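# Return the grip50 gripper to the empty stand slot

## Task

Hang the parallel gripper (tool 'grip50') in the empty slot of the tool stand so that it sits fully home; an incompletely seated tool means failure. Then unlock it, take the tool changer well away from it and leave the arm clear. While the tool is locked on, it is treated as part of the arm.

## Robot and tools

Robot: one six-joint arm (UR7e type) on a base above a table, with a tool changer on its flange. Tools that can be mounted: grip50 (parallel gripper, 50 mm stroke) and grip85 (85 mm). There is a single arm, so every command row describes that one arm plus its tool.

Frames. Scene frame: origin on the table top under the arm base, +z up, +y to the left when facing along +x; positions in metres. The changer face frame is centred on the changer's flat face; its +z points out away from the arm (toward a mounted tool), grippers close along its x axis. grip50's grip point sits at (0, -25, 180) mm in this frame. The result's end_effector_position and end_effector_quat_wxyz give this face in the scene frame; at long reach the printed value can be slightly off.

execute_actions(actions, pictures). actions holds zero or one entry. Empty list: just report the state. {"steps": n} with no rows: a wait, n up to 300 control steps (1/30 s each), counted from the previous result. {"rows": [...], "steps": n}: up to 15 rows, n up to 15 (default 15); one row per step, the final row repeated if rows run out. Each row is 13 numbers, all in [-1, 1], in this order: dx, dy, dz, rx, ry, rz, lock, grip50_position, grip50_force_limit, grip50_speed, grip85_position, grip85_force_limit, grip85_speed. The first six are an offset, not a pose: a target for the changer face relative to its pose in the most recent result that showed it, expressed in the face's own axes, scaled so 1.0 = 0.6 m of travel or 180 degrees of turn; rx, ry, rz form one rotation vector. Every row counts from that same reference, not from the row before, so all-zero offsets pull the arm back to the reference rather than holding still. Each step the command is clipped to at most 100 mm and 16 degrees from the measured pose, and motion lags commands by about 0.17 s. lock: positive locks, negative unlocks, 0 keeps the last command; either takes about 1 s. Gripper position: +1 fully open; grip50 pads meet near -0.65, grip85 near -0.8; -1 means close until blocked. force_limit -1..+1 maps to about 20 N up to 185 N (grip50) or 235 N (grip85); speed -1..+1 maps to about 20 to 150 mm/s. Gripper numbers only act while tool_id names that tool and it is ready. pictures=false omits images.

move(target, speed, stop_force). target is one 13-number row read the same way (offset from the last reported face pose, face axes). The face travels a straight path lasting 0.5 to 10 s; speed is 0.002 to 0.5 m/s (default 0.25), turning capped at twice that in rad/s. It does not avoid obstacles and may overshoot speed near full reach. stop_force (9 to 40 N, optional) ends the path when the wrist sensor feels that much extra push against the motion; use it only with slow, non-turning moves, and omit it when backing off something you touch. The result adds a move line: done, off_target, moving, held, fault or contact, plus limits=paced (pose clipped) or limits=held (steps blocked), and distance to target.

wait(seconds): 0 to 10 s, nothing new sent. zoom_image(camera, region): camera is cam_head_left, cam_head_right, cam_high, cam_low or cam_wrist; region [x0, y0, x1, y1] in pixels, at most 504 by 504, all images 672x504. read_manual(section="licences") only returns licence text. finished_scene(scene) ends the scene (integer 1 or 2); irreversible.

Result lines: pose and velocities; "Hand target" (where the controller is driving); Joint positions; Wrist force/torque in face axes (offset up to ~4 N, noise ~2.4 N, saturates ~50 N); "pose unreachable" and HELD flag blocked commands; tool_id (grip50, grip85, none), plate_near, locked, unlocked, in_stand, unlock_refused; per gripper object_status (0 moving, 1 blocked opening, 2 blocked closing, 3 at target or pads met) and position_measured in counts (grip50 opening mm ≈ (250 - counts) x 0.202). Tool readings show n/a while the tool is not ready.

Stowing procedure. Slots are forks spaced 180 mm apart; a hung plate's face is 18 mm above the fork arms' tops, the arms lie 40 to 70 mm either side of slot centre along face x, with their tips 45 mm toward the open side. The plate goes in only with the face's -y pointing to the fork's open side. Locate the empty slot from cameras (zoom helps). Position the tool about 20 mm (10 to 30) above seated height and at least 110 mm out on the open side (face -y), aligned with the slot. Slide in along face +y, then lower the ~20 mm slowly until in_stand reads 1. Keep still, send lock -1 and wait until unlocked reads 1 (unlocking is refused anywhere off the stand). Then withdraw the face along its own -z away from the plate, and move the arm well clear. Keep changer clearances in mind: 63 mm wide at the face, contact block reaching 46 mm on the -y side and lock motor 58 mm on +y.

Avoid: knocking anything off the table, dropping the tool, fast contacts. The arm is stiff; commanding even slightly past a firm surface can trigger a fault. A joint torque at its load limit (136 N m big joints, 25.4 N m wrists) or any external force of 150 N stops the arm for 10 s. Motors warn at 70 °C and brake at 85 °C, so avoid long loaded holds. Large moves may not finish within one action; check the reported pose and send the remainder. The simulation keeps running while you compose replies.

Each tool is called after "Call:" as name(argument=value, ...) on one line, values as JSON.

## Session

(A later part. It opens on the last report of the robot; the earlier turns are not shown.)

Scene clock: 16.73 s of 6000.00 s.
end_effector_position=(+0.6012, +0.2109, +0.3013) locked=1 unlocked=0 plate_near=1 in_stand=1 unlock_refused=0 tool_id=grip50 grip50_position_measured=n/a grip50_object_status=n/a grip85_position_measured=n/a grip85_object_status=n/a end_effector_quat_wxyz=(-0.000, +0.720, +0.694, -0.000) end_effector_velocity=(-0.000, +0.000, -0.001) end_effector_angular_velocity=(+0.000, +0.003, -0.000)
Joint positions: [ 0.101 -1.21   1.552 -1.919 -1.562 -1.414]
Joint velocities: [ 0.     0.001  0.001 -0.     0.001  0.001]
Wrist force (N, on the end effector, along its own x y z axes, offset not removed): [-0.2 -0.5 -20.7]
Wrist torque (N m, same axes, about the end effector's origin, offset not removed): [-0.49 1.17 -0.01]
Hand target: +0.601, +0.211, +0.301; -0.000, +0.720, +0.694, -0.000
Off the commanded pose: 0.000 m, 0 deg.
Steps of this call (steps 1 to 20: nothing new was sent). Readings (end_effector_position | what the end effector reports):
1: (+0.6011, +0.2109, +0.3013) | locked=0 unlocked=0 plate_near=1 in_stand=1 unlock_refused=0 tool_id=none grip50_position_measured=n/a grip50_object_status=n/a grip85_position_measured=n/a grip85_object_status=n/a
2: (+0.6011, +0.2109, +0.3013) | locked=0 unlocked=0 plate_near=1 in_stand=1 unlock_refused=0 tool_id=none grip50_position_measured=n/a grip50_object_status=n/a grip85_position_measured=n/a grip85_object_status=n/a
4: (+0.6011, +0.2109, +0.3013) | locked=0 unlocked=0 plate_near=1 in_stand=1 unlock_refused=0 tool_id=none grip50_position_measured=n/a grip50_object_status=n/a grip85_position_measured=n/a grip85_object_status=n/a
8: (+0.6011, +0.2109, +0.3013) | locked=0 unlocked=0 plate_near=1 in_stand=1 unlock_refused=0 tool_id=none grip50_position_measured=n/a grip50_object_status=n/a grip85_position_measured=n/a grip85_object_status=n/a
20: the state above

Call:
move(target=[0,0,-0.0333,0,0,0,0,1,0,0,1,0,0], speed=0.04)

Call:
zoom_image(camera="cam_wrist", region=[380,200,632,452])

Call:
move(target=[0,-0.2,0,0,0,0,0,1,0,0,1,0,0], speed=0.15)

Call:
move(target=[-0.3005,0,0,0,0,0,0,1,0,0,1,0,0], speed=0.25)

Call:
move(target=[0,0.1995,0,0,0,0,0,1,0,0,1,0,0], speed=0.12)

Call:
zoom_image(camera="cam_wrist", region=[380,200,632,452])

Scene clock: 20.10 s of 6000.00 s.
end_effector_position=(+0.6012, +0.2109, +0.3210) locked=1 unlocked=0 plate_near=1 in_stand=0 unlock_refused=0 tool_id=grip50 grip50_position_measured=3 grip50_object_status=3 grip85_position_measured=n/a grip85_object_status=n/a end_effector_quat_wxyz=(-0.000, +0.720, +0.694, -0.000) end_effector_velocity=(-0.000, +0.000, +0.003) end_effector_angular_velocity=(+0.000, -0.000, -0.001)
Joint positions: [ 0.101 -1.225  1.519 -1.872 -1.562 -1.415]
Joint velocities: [ 0.    -0.003 -0.004  0.006  0.     0.001]
Wrist force (N, on the end effector, along its own x y z axes, offset not removed): [-2.7 0.7 0.3]
Wrist torque (N m, same axes, about the end effector's origin, offset not removed): [0.07 0.20 -0.18]
Hand target: +0.601, +0.211, +0.321; -0.000, +0.720, +0.694, -0.000
Off the commanded pose: 0.000 m, 0 deg.
move: done

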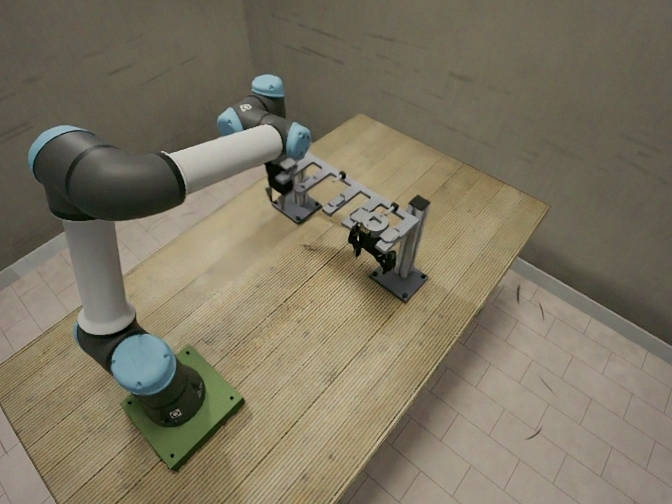

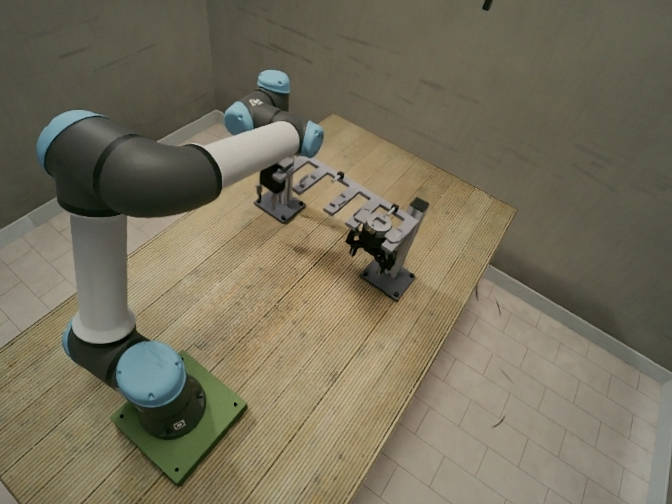

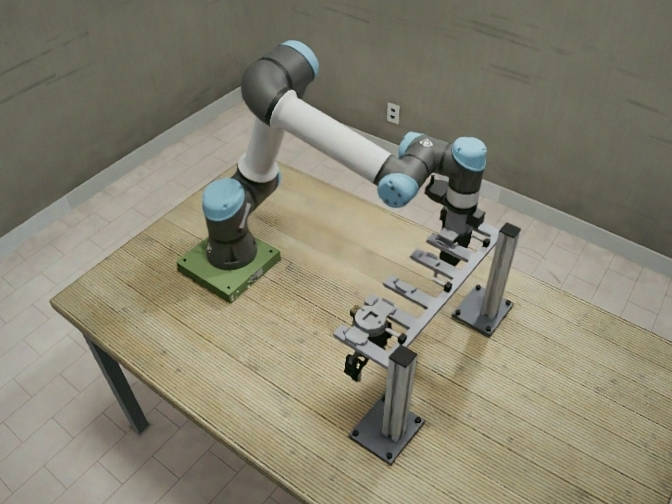

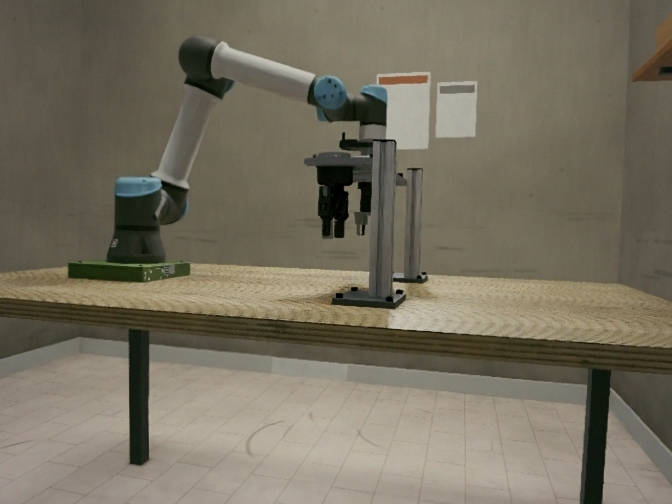

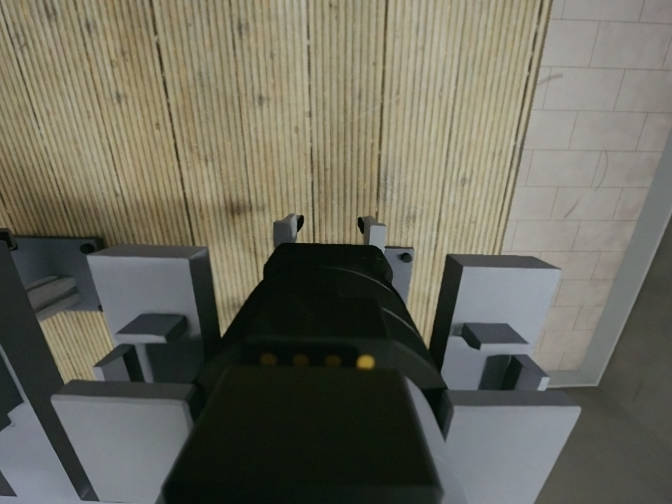

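Region (380, 200, 632, 452) of cam_wrist's 672x504 image, scaled by 2.000, with more detail than that image has.

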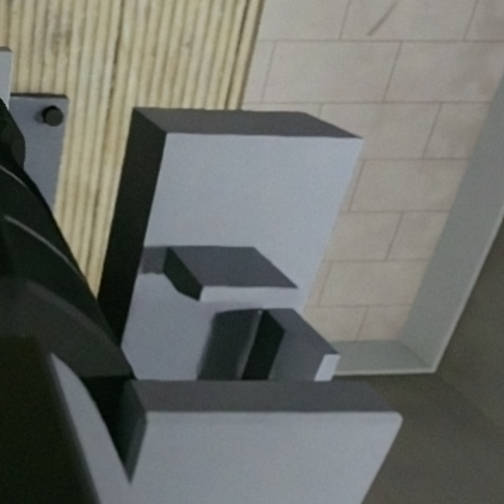

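Scene clock: 21.47 s of 6000.00 s.
end_effector_position=(+0.4816, +0.2154, +0.3211) locked=1 unlocked=0 plate_near=1 in_stand=0 unlock_refused=0 tool_id=grip50 grip50_position_measured=3 grip50_object_status=3 grip85_position_measured=n/a grip85_object_status=n/a end_effector_quat_wxyz=(-0.000, +0.720, +0.694, -0.000) end_effector_velocity=(-0.003, -0.000, +0.000) end_effector_angular_velocity=(-0.000, -0.001, +0.001)
Joint positions: [ 0.138 -1.478  1.837 -1.936 -1.562 -1.377]
Joint velocities: [ 0.    -0.007  0.008 -0.001 -0.    -0.001]
Wrist force (N, on the end effector, along its own x y z axes, offset not removed): [-0.9 -0.3 -0.8]
Wrist torque (N m, same axes, about the end effector's origin, offset not removed): [0.03 0.08 -0.10]
Hand target: +0.481, +0.215, +0.321; -0.000, +0.720, +0.694, -0.000
Off the commanded pose: 0.000 m, 0 deg.
move: done

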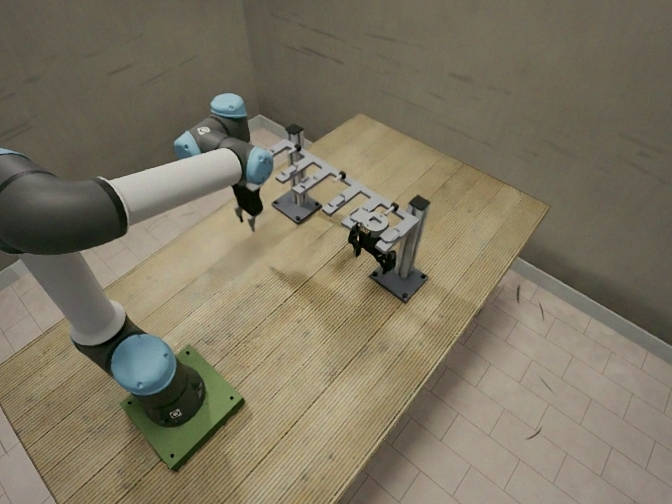

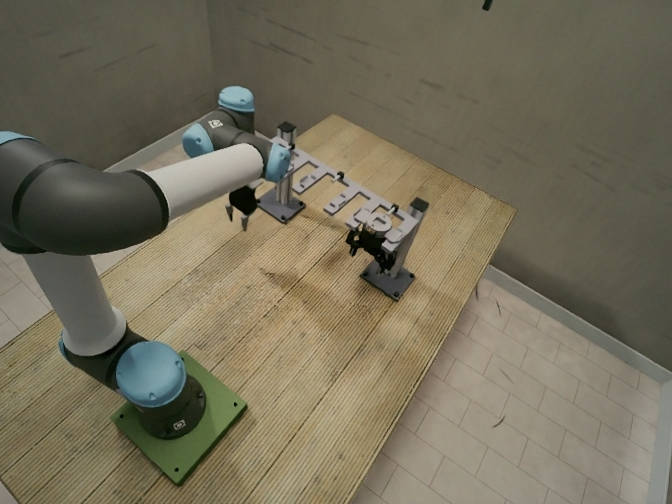

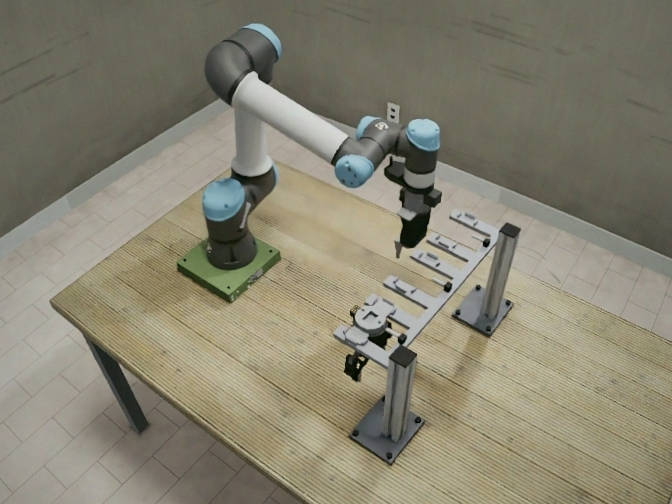

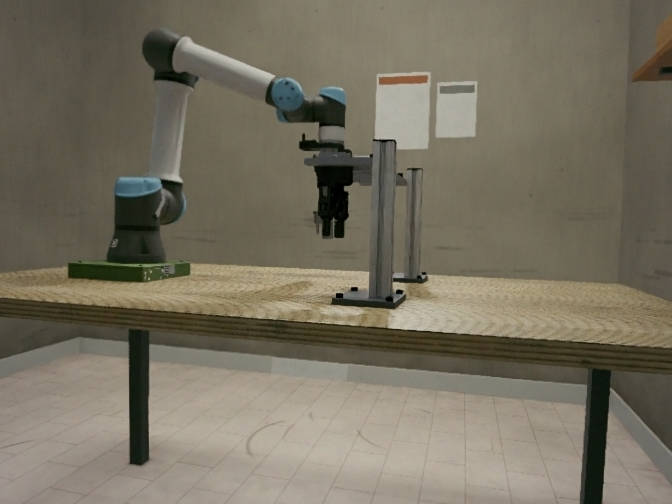

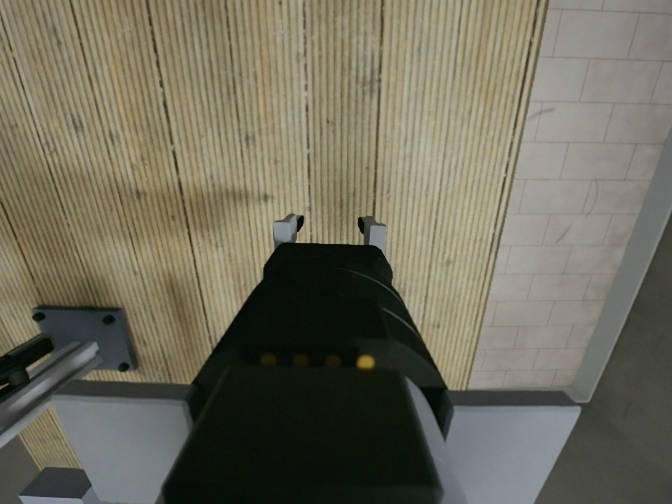

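Scene clock: 22.83 s of 6000.00 s.
end_effector_position=(+0.4748, +0.0355, +0.3213) locked=1 unlocked=0 plate_near=1 in_stand=0 unlock_refused=0 tool_id=grip50 grip50_position_measured=3 grip50_object_status=3 grip85_position_measured=n/a grip85_object_status=n/a end_effector_quat_wxyz=(+0.000, +0.720, +0.694, -0.000) end_effector_velocity=(-0.000, -0.003, -0.001) end_effector_angular_velocity=(+0.002, +0.002, -0.001)
Joint positions: [-0.239 -1.598  1.965 -1.941 -1.56  -1.754]
Joint velocities: [-0.007 -0.     0.001  0.002  0.002 -0.006]
Wrist force (N, on the end effector, along its own x y z axes, offset not removed): [-1.6 -0.1 0.8]
Wrist torque (N m, same axes, about the end effector's origin, offset not removed): [-0.08 0.21 -0.02]
Hand target: +0.475, +0.035, +0.321; +0.000, +0.720, +0.694, -0.000
Off the commanded pose: 0.000 m, 0 deg.
move: done

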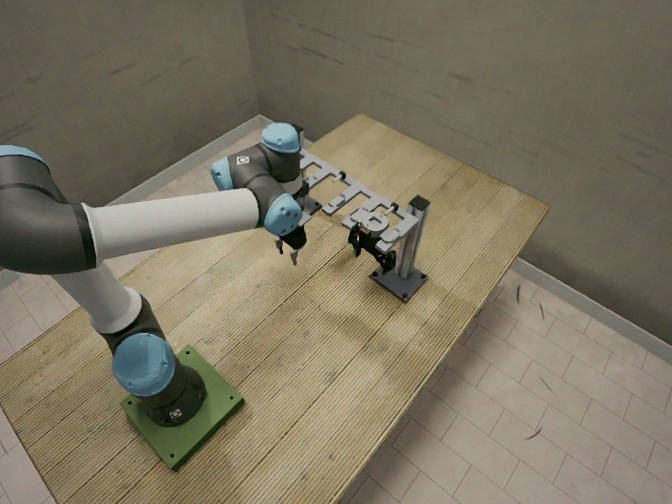

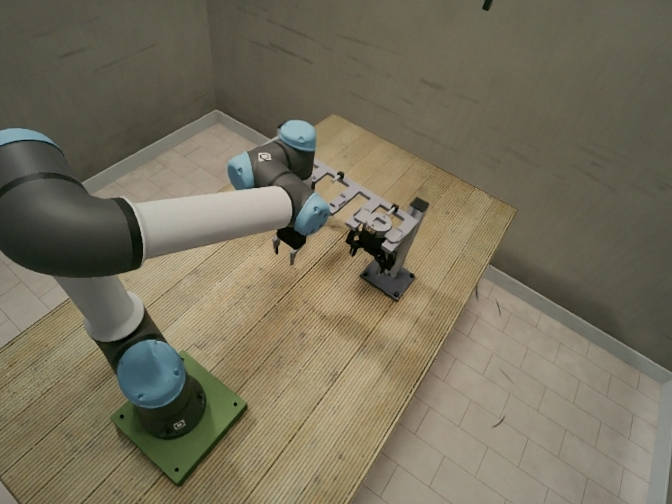

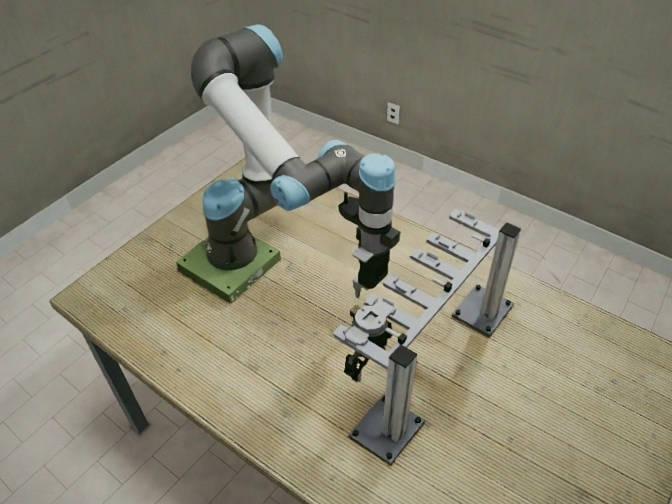

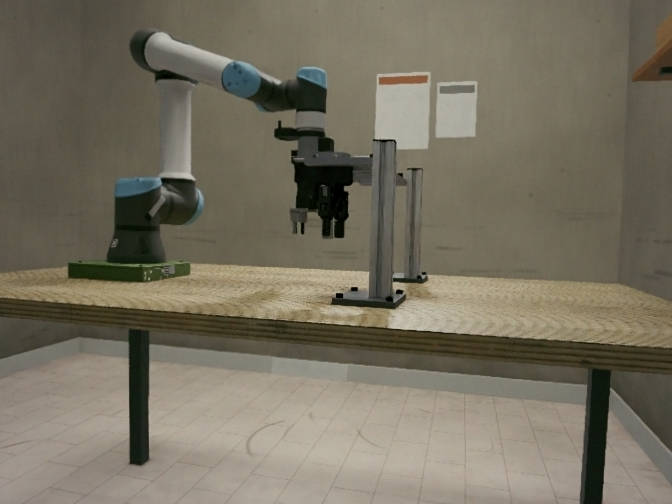

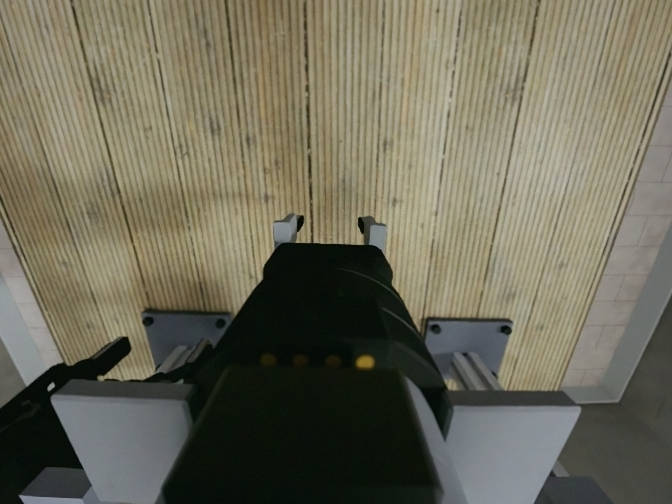

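Scene clock: 24.37 s of 6000.00 s.
end_effector_position=(+0.5941, +0.0310, +0.3212) locked=1 unlocked=0 plate_near=1 in_stand=0 unlock_refused=0 tool_id=grip50 grip50_position_measured=3 grip50_object_status=3 grip85_position_measured=n/a grip85_object_status=n/a end_effector_quat_wxyz=(+0.000, +0.720, +0.694, -0.000) end_effector_velocity=(+0.003, +0.000, +0.000) end_effector_angular_velocity=(+0.000, +0.000, +0.001)
Joint positions: [-0.201 -1.318  1.648 -1.904 -1.56  -1.717]
Joint velocities: [ 0.001  0.006 -0.008  0.002  0.     0.   ]
Wrist force (N, on the end effector, along its own x y z axes, offset not removed): [-1.9 -1.0 1.1]
Wrist torque (N m, same axes, about the end effector's origin, offset not removed): [-0.08 0.01 -0.17]
Hand target: +0.594, +0.031, +0.321; +0.000, +0.720, +0.694, -0.000
Off the commanded pose: 0.000 m, 0 deg.
move: done

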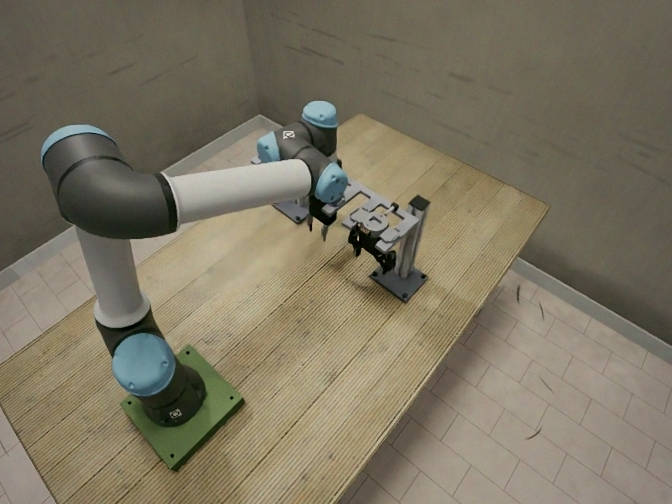

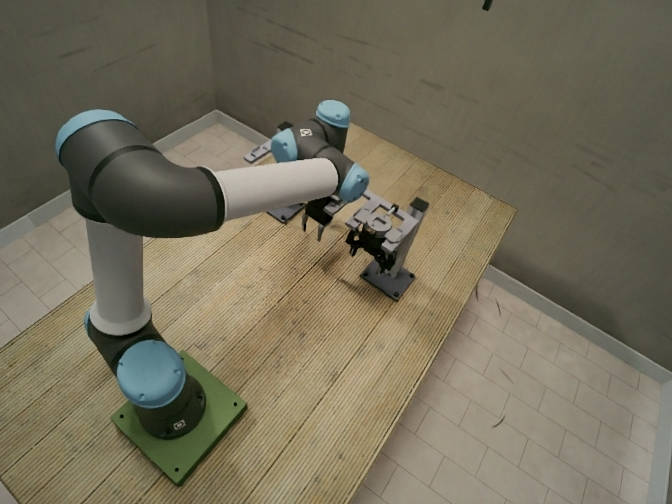

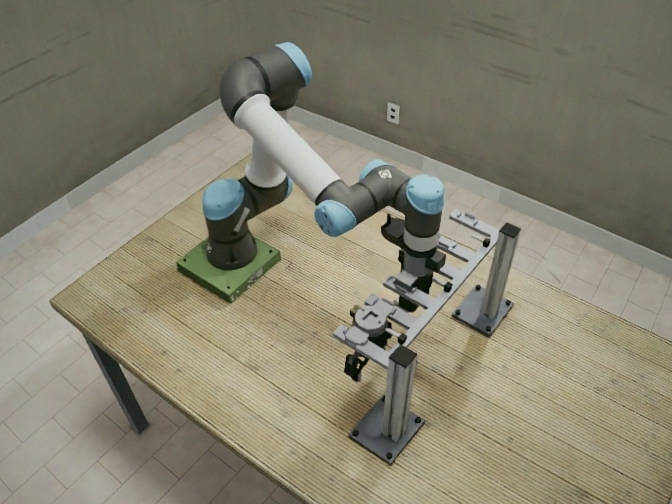

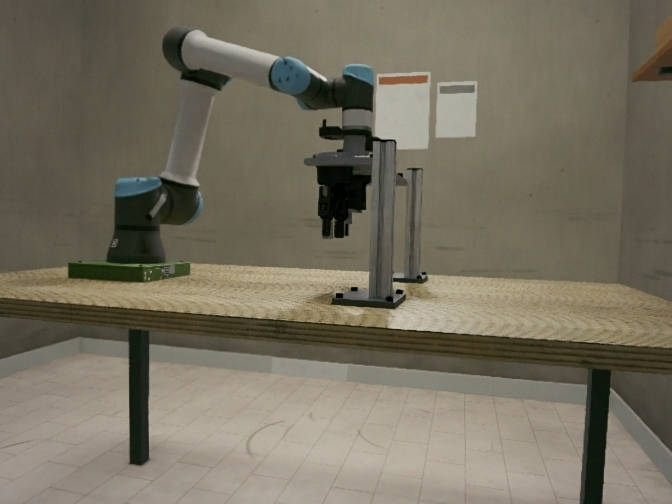

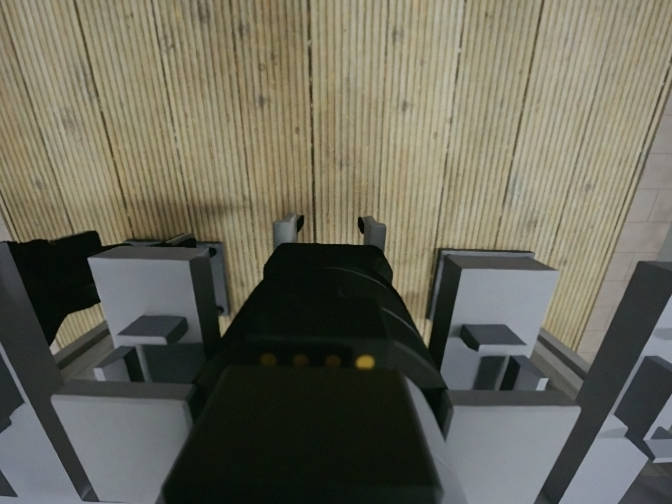

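Region (380, 200, 632, 452) of cam_wrist's 672x504 image, scaled by 2.000, with more detail than that image has.

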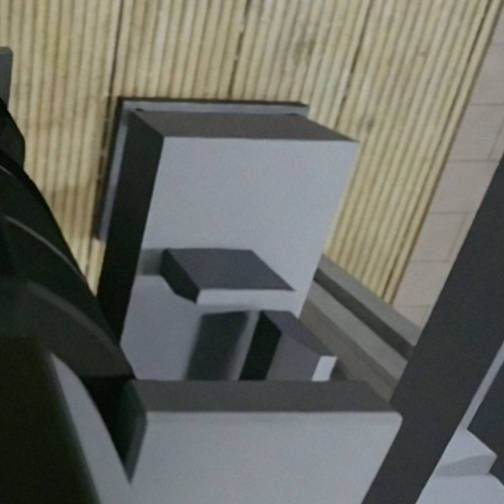

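Call:
move(target=[-0.0002,0.001,0.031,0,0,0,0,1,0,0,1,0,0], speed=0.013, stop_force=12)

Call:
move(target=[0,0,0.008,0,0,0,0,1,0,0,1,0,0], speed=0.003, stop_force=12)

Scene clock: 26.90 s of 6000.00 s.
end_effector_position=(+0.5947, +0.0308, +0.3029) locked=1 unlocked=0 plate_near=1 in_stand=1 unlock_refused=0 tool_id=grip50 grip50_position_measured=3 grip50_object_status=3 grip85_position_measured=n/a grip85_object_status=n/a end_effector_quat_wxyz=(+0.000, +0.720, +0.694, -0.000) end_effector_velocity=(+0.000, +0.000, -0.002) end_effector_angular_velocity=(-0.001, -0.002, +0.002)
Joint positions: [-0.201 -1.301  1.676 -1.949 -1.56  -1.716]
Joint velocities: [ 0.     0.002  0.004 -0.007 -0.    -0.001]
Wrist force (N, on the end effector, along its own x y z axes, offset not removed): [-1.2 -1.0 1.7]
Wrist torque (N m, same axes, about the end effector's origin, offset not removed): [-0.08 0.09 -0.10]
Hand target: +0.595, +0.031, +0.303; +0.000, +0.720, +0.694, -0.000
Off the commanded pose: 0.000 m, 0 deg.
move: done

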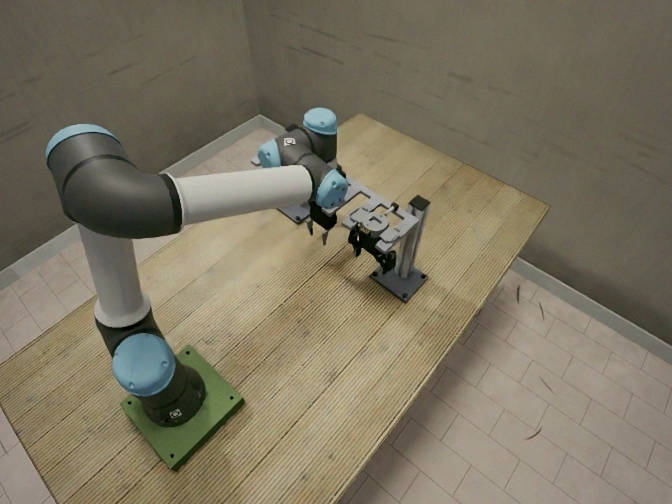

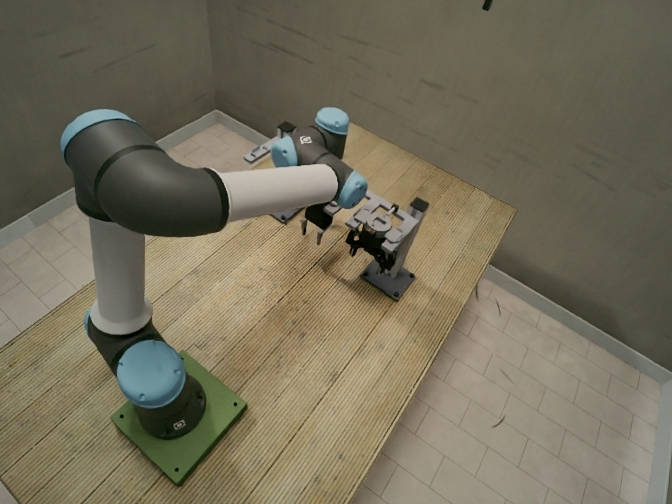

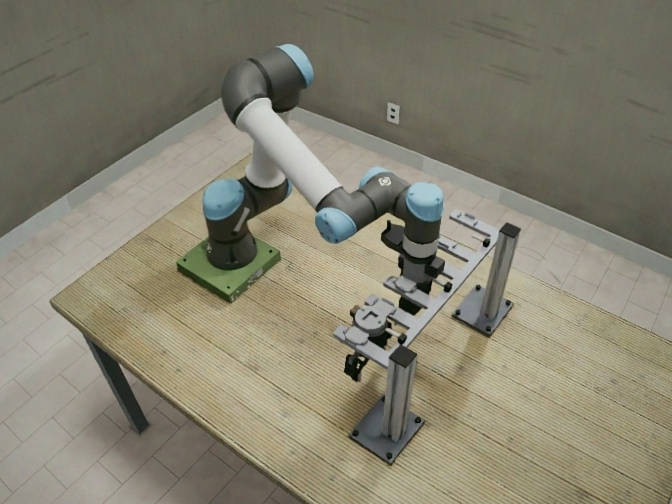

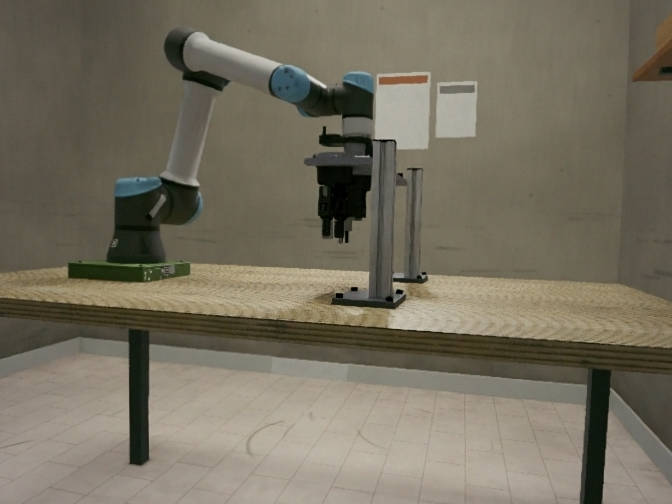

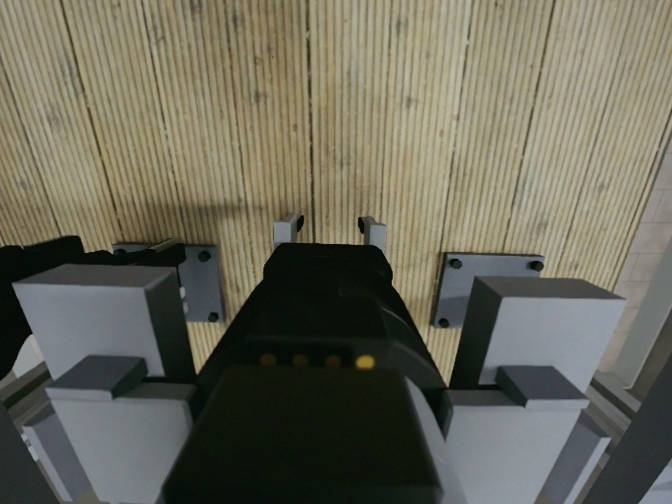

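Scene clock: 27.87 s of 6000.00 s.
end_effector_position=(+0.5947, +0.0308, +0.3011) locked=1 unlocked=0 plate_near=1 in_stand=1 unlock_refused=0 tool_id=grip50 grip50_position_measured=3 grip50_object_status=3 grip85_position_measured=n/a grip85_object_status=n/a end_effector_quat_wxyz=(+0.000, +0.720, +0.694, -0.000) end_effector_velocity=(-0.001, -0.000, -0.001) end_effector_angular_velocity=(+0.001, +0.004, -0.001)
Joint positions: [-0.201 -1.3    1.679 -1.953 -1.56  -1.716]
Joint velocities: [-0.001  0.001  0.001  0.003  0.001  0.001]
Wrist force (N, on the end effector, along its own x y z axes, offset not removed): [-1.8 1.2 -26.0]
Wrist torque (N m, same axes, about the end effector's origin, offset not removed): [-0.57 1.62 0.04]
Hand target: +0.595, +0.031, +0.301; +0.000, +0.720, +0.694, -0.000
Off the commanded pose: 0.003 m, 0 deg.
move: contact

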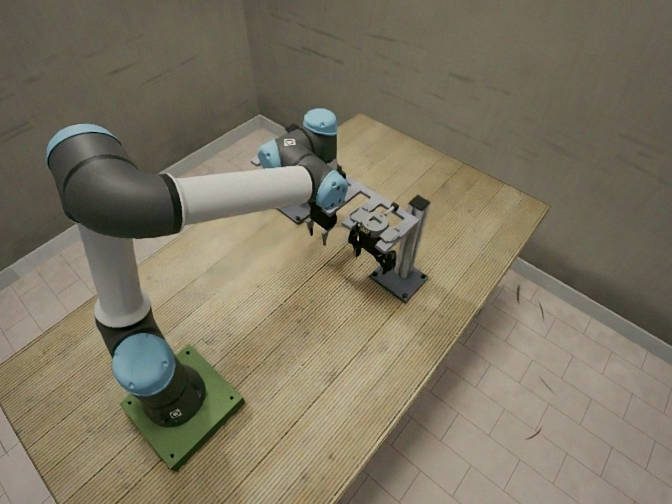

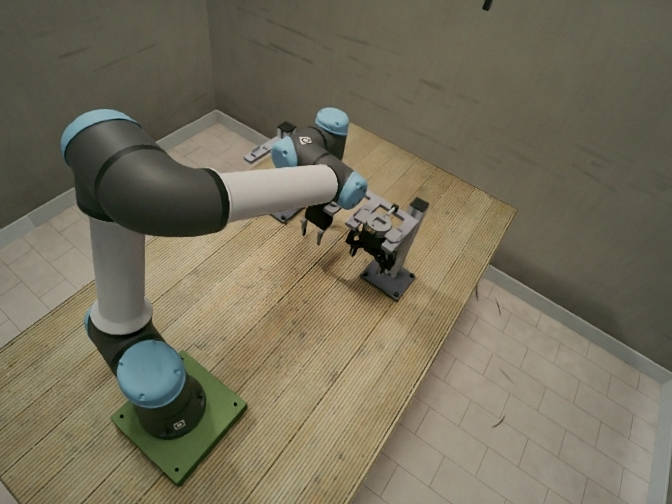

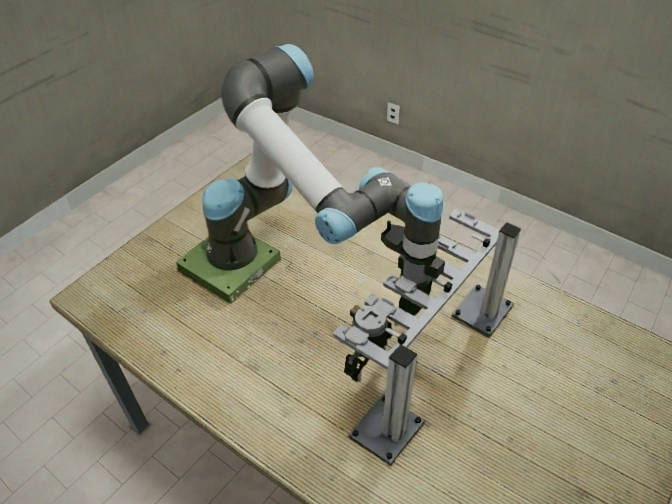

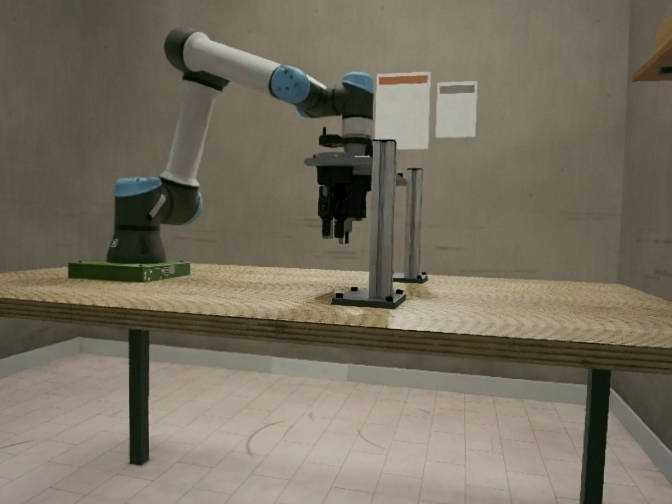

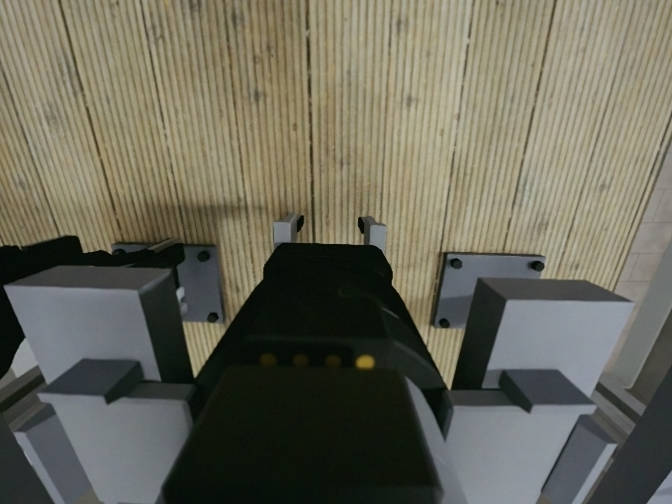

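Call:
execute_actions(actions=[{"rows":[[0,0,-0.0002,0,0,0,-1,1,0,0,1,0,0]],"steps":15}], pictures=false)

Call:
execute_actions(actions=[{"steps":20}], pictures=false)

Scene clock: 29.20 s of 6000.00 s.
end_effector_position=(+0.5947, +0.0308, +0.3013) locked=0 unlocked=0 plate_near=1 in_stand=1 unlock_refused=0 tool_id=none grip50_position_measured=n/a grip50_object_status=n/a grip85_position_measured=n/a grip85_object_status=n/a end_effector_quat_wxyz=(+0.000, +0.720, +0.694, -0.000) end_effector_velocity=(-0.000, +0.001, +0.000) end_effector_angular_velocity=(+0.001, -0.002, +0.002)
Joint positions: [-0.201 -1.3    1.679 -1.953 -1.56  -1.716]
Joint velocities: [ 0.001 -0.001  0.002 -0.002  0.001 -0.001]
Wrist force (N, on the end effector, along its own x y z axes, offset not removed): [-0.3 0.5 -1.7]
Wrist torque (N m, same axes, about the end effector's origin, offset not removed): [0.05 0.08 -0.10]
Hand target: +0.595, +0.031, +0.301; +0.000, +0.720, +0.694, -0.000
Off the commanded pose: 0.000 m, 0 deg.
Steps of this call (steps 1 to 25: nothing new was sent; steps 26 to 40: all 15 steps of this action). Readings (end_effector_position | what the end effector reports):
26: (+0.5947, +0.0308, +0.3013) | locked=1 unlocked=0 plate_near=1 in_stand=1 unlock_refused=0 tool_id=grip50 grip50_position_measured=3 grip50_object_status=3 grip85_position_measured=n/a grip85_object_status=n/a
27: (+0.5947, +0.0308, +0.3013) | locked=1 unlocked=0 plate_near=1 in_stand=1 unlock_refused=0 tool_id=grip50 grip50_position_measured=3 grip50_object_status=3 grip85_position_measured=n/a grip85_object_status=n/a
29: (+0.5947, +0.0308, +0.3013) | locked=1 unlocked=0 plate_near=1 in_stand=1 unlock_refused=0 tool_id=grip50 grip50_position_measured=3 grip50_object_status=3 grip85_position_measured=n/a grip85_object_status=n/a
33: (+0.5947, +0.0308, +0.3013) | locked=0 unlocked=0 plate_near=1 in_stand=1 unlock_refused=0 tool_id=none grip50_position_measured=n/a grip50_object_status=n/a grip85_position_measured=n/a grip85_object_status=n/a
40: the state above

Scene clock: 29.87 s of 6000.00 s.
end_effector_position=(+0.5947, +0.0308, +0.3012) locked=0 unlocked=1 plate_near=1 in_stand=1 unlock_refused=0 tool_id=none grip50_position_measured=n/a grip50_object_status=n/a grip85_position_measured=n/a grip85_object_status=n/a end_effector_quat_wxyz=(+0.000, +0.720, +0.694, -0.000) end_effector_velocity=(+0.001, +0.000, +0.000) end_effector_angular_velocity=(+0.000, -0.001, +0.002)
Joint positions: [-0.201 -1.3    1.679 -1.953 -1.56  -1.716]
Joint velocities: [ 0.     0.001 -0.002  0.     0.    -0.001]
Wrist force (N, on the end effector, along its own x y z axes, offset not removed): [-0.5 -0.3 -3.5]
Wrist torque (N m, same axes, about the end effector's origin, offset not removed): [-0.09 0.04 -0.01]
Hand target: +0.595, +0.031, +0.301; +0.000, +0.720, +0.694, -0.000
Off the commanded pose: 0.000 m, 0 deg.
Steps of this call (steps 1 to 20: nothing new was sent). Readings (end_effector_position | what the end effector reports):
1: (+0.5947, +0.0308, +0.3013) | locked=0 unlocked=0 plate_near=1 in_stand=1 unlock_refused=0 tool_id=none grip50_position_measured=n/a grip50_object_status=n/a grip85_position_measured=n/a grip85_object_status=n/a
2: (+0.5947, +0.0308, +0.3013) | locked=0 unlocked=0 plate_near=1 in_stand=1 unlock_refused=0 tool_id=none grip50_position_measured=n/a grip50_object_status=n/a grip85_position_measured=n/a grip85_object_status=n/a
4: (+0.5947, +0.0308, +0.3013) | locked=0 unlocked=0 plate_near=1 in_stand=1 unlock_refused=0 tool_id=none grip50_position_measured=n/a grip50_object_status=n/a grip85_position_measured=n/a grip85_object_status=n/a
8: (+0.5947, +0.0308, +0.3012) | locked=0 unlocked=0 plate_near=1 in_stand=1 unlock_refused=0 tool_id=none grip50_position_measured=n/a grip50_object_status=n/a grip85_position_measured=n/a grip85_object_status=n/a
20: the state above

Call:
move(target=[0,0,-0.0333,0,0,0,0,1,0,0,1,0,0], speed=0.04)

Call:
move(target=[0,-0.3,-0.33,0,0,0,0,1,0,0,1,0,0], speed=0.3)

Scene clock: 31.77 s of 6000.00 s.
end_effector_position=(+0.5947, +0.0309, +0.3209) locked=0 unlocked=1 plate_near=0 in_stand=0 unlock_refused=0 tool_id=none grip50_position_measured=n/a grip50_object_status=n/a grip85_position_measured=n/a grip85_object_status=n/a end_effector_quat_wxyz=(+0.000, +0.720, +0.694, -0.000) end_effector_velocity=(-0.000, +0.001, +0.003) end_effector_angular_velocity=(+0.000, -0.001, +0.001)
Joint positions: [-0.201 -1.316  1.647 -1.904 -1.56  -1.717]
Joint velocities: [ 0.001 -0.003 -0.004  0.006  0.001  0.001]
Wrist force (N, on the end effector, along its own x y z axes, offset not removed): [-0.3 0.7 -0.2]
Wrist torque (N m, same axes, about the end effector's origin, offset not removed): [0.10 0.07 -0.07]
Hand target: +0.595, +0.031, +0.321; +0.000, +0.720, +0.694, -0.000
Off the commanded pose: 0.000 m, 0 deg.
move: done

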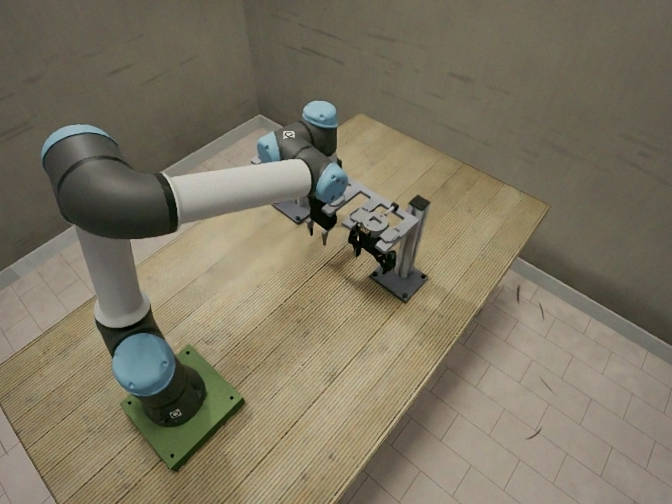

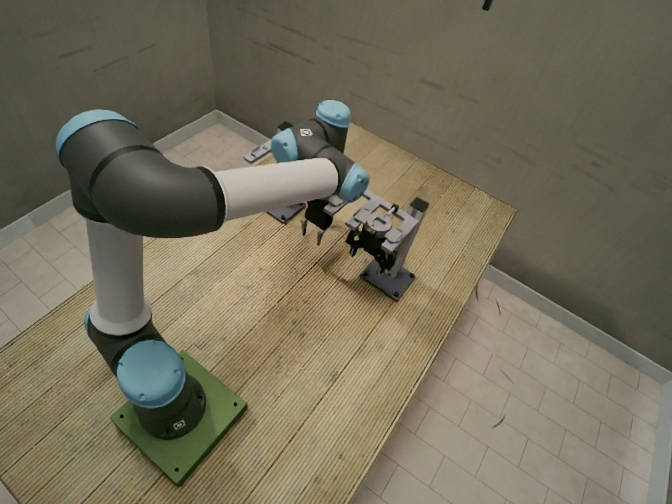

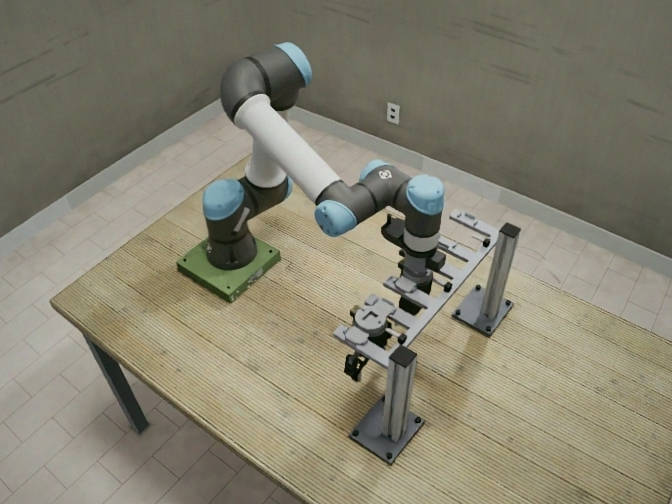

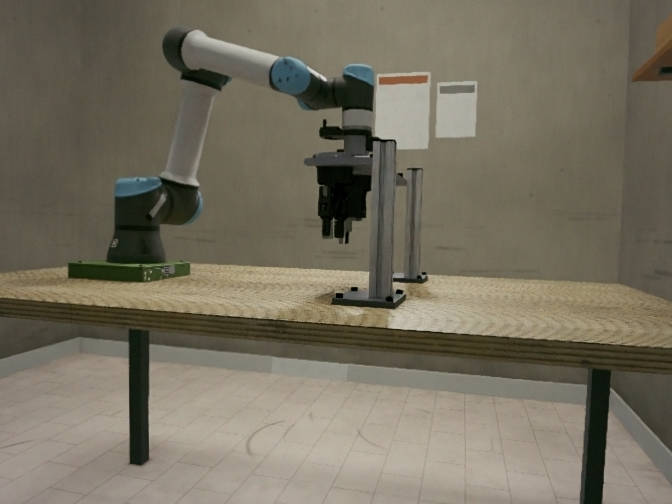

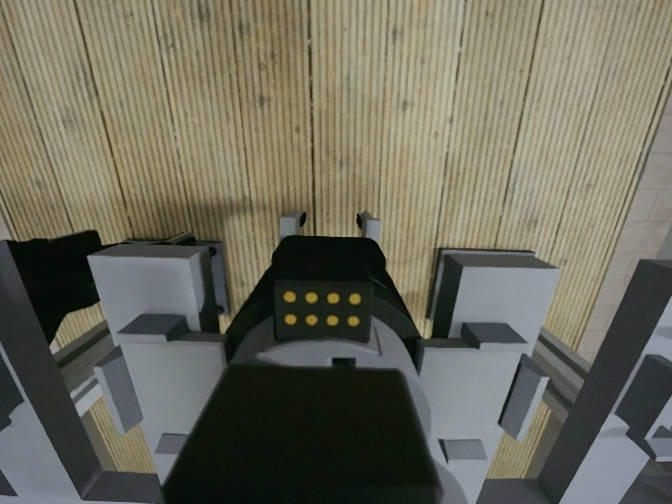

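Scene clock: 33.37 s of 6000.00 s.
end_effector_position=(+0.4150, +0.0379, +0.5189) locked=0 unlocked=1 plate_near=0 in_stand=0 unlock_refused=0 tool_id=none grip50_position_measured=n/a grip50_object_status=n/a grip85_position_measured=n/a grip85_object_status=n/a end_effector_quat_wxyz=(+0.000, +0.720, +0.694, -0.000) end_effector_velocity=(-0.001, -0.000, +0.001) end_effector_angular_velocity=(+0.000, +0.002, +0.001)
Joint positions: [-0.272 -1.798  1.626 -1.402 -1.56  -1.787]
Joint velocities: [-0.001 -0.002 -0.002  0.006 -0.    -0.002]
Wrist force (N, on the end effector, along its own x y z axes, offset not removed): [-1.4 -1.0 0.0]
Wrist torque (N m, same axes, about the end effector's origin, offset not removed): [0.02 0.16 -0.19]
Hand target: +0.415, +0.038, +0.519; +0.000, +0.720, +0.694, -0.000
Off the commanded pose: 0.000 m, 0 deg.
move: done

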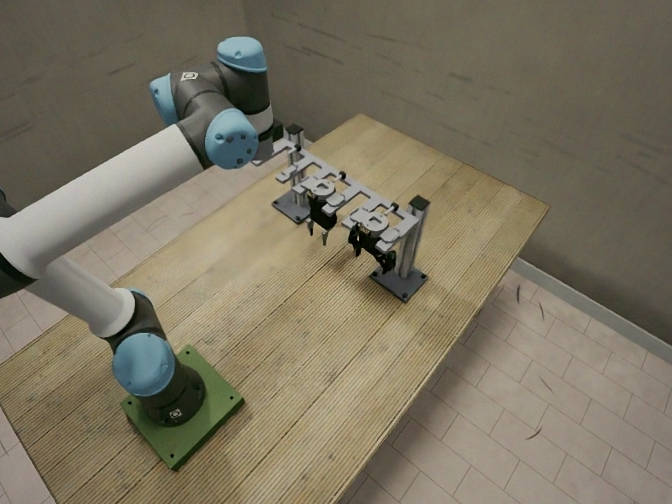

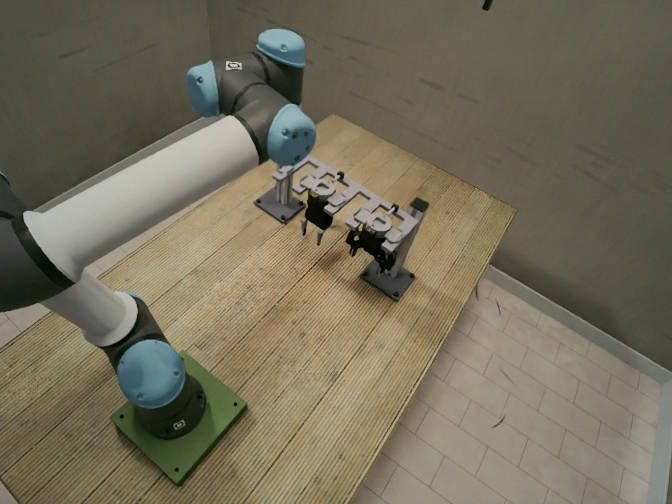

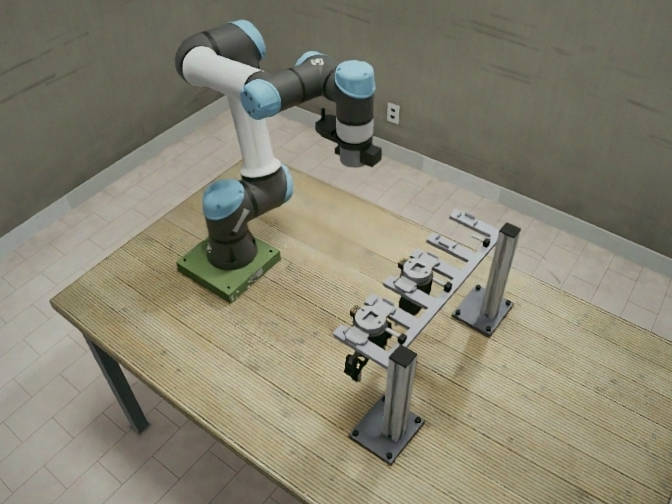

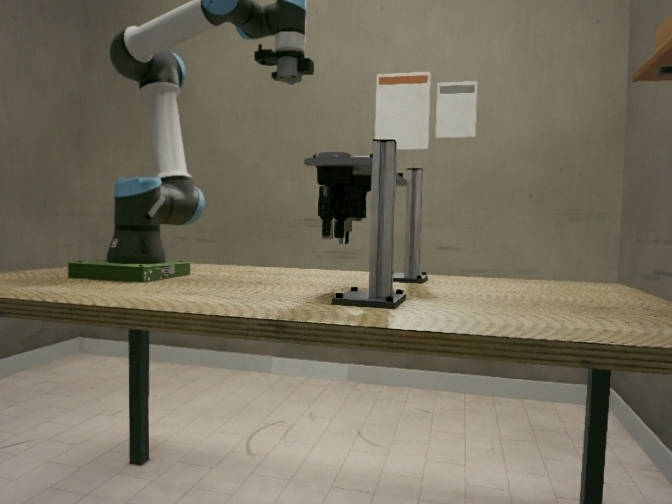

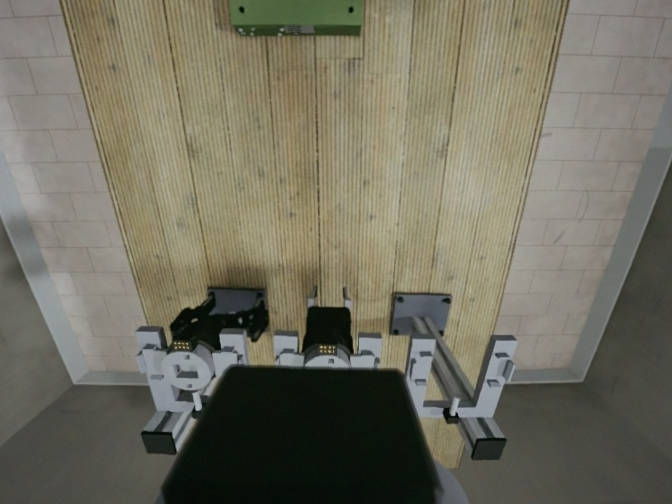

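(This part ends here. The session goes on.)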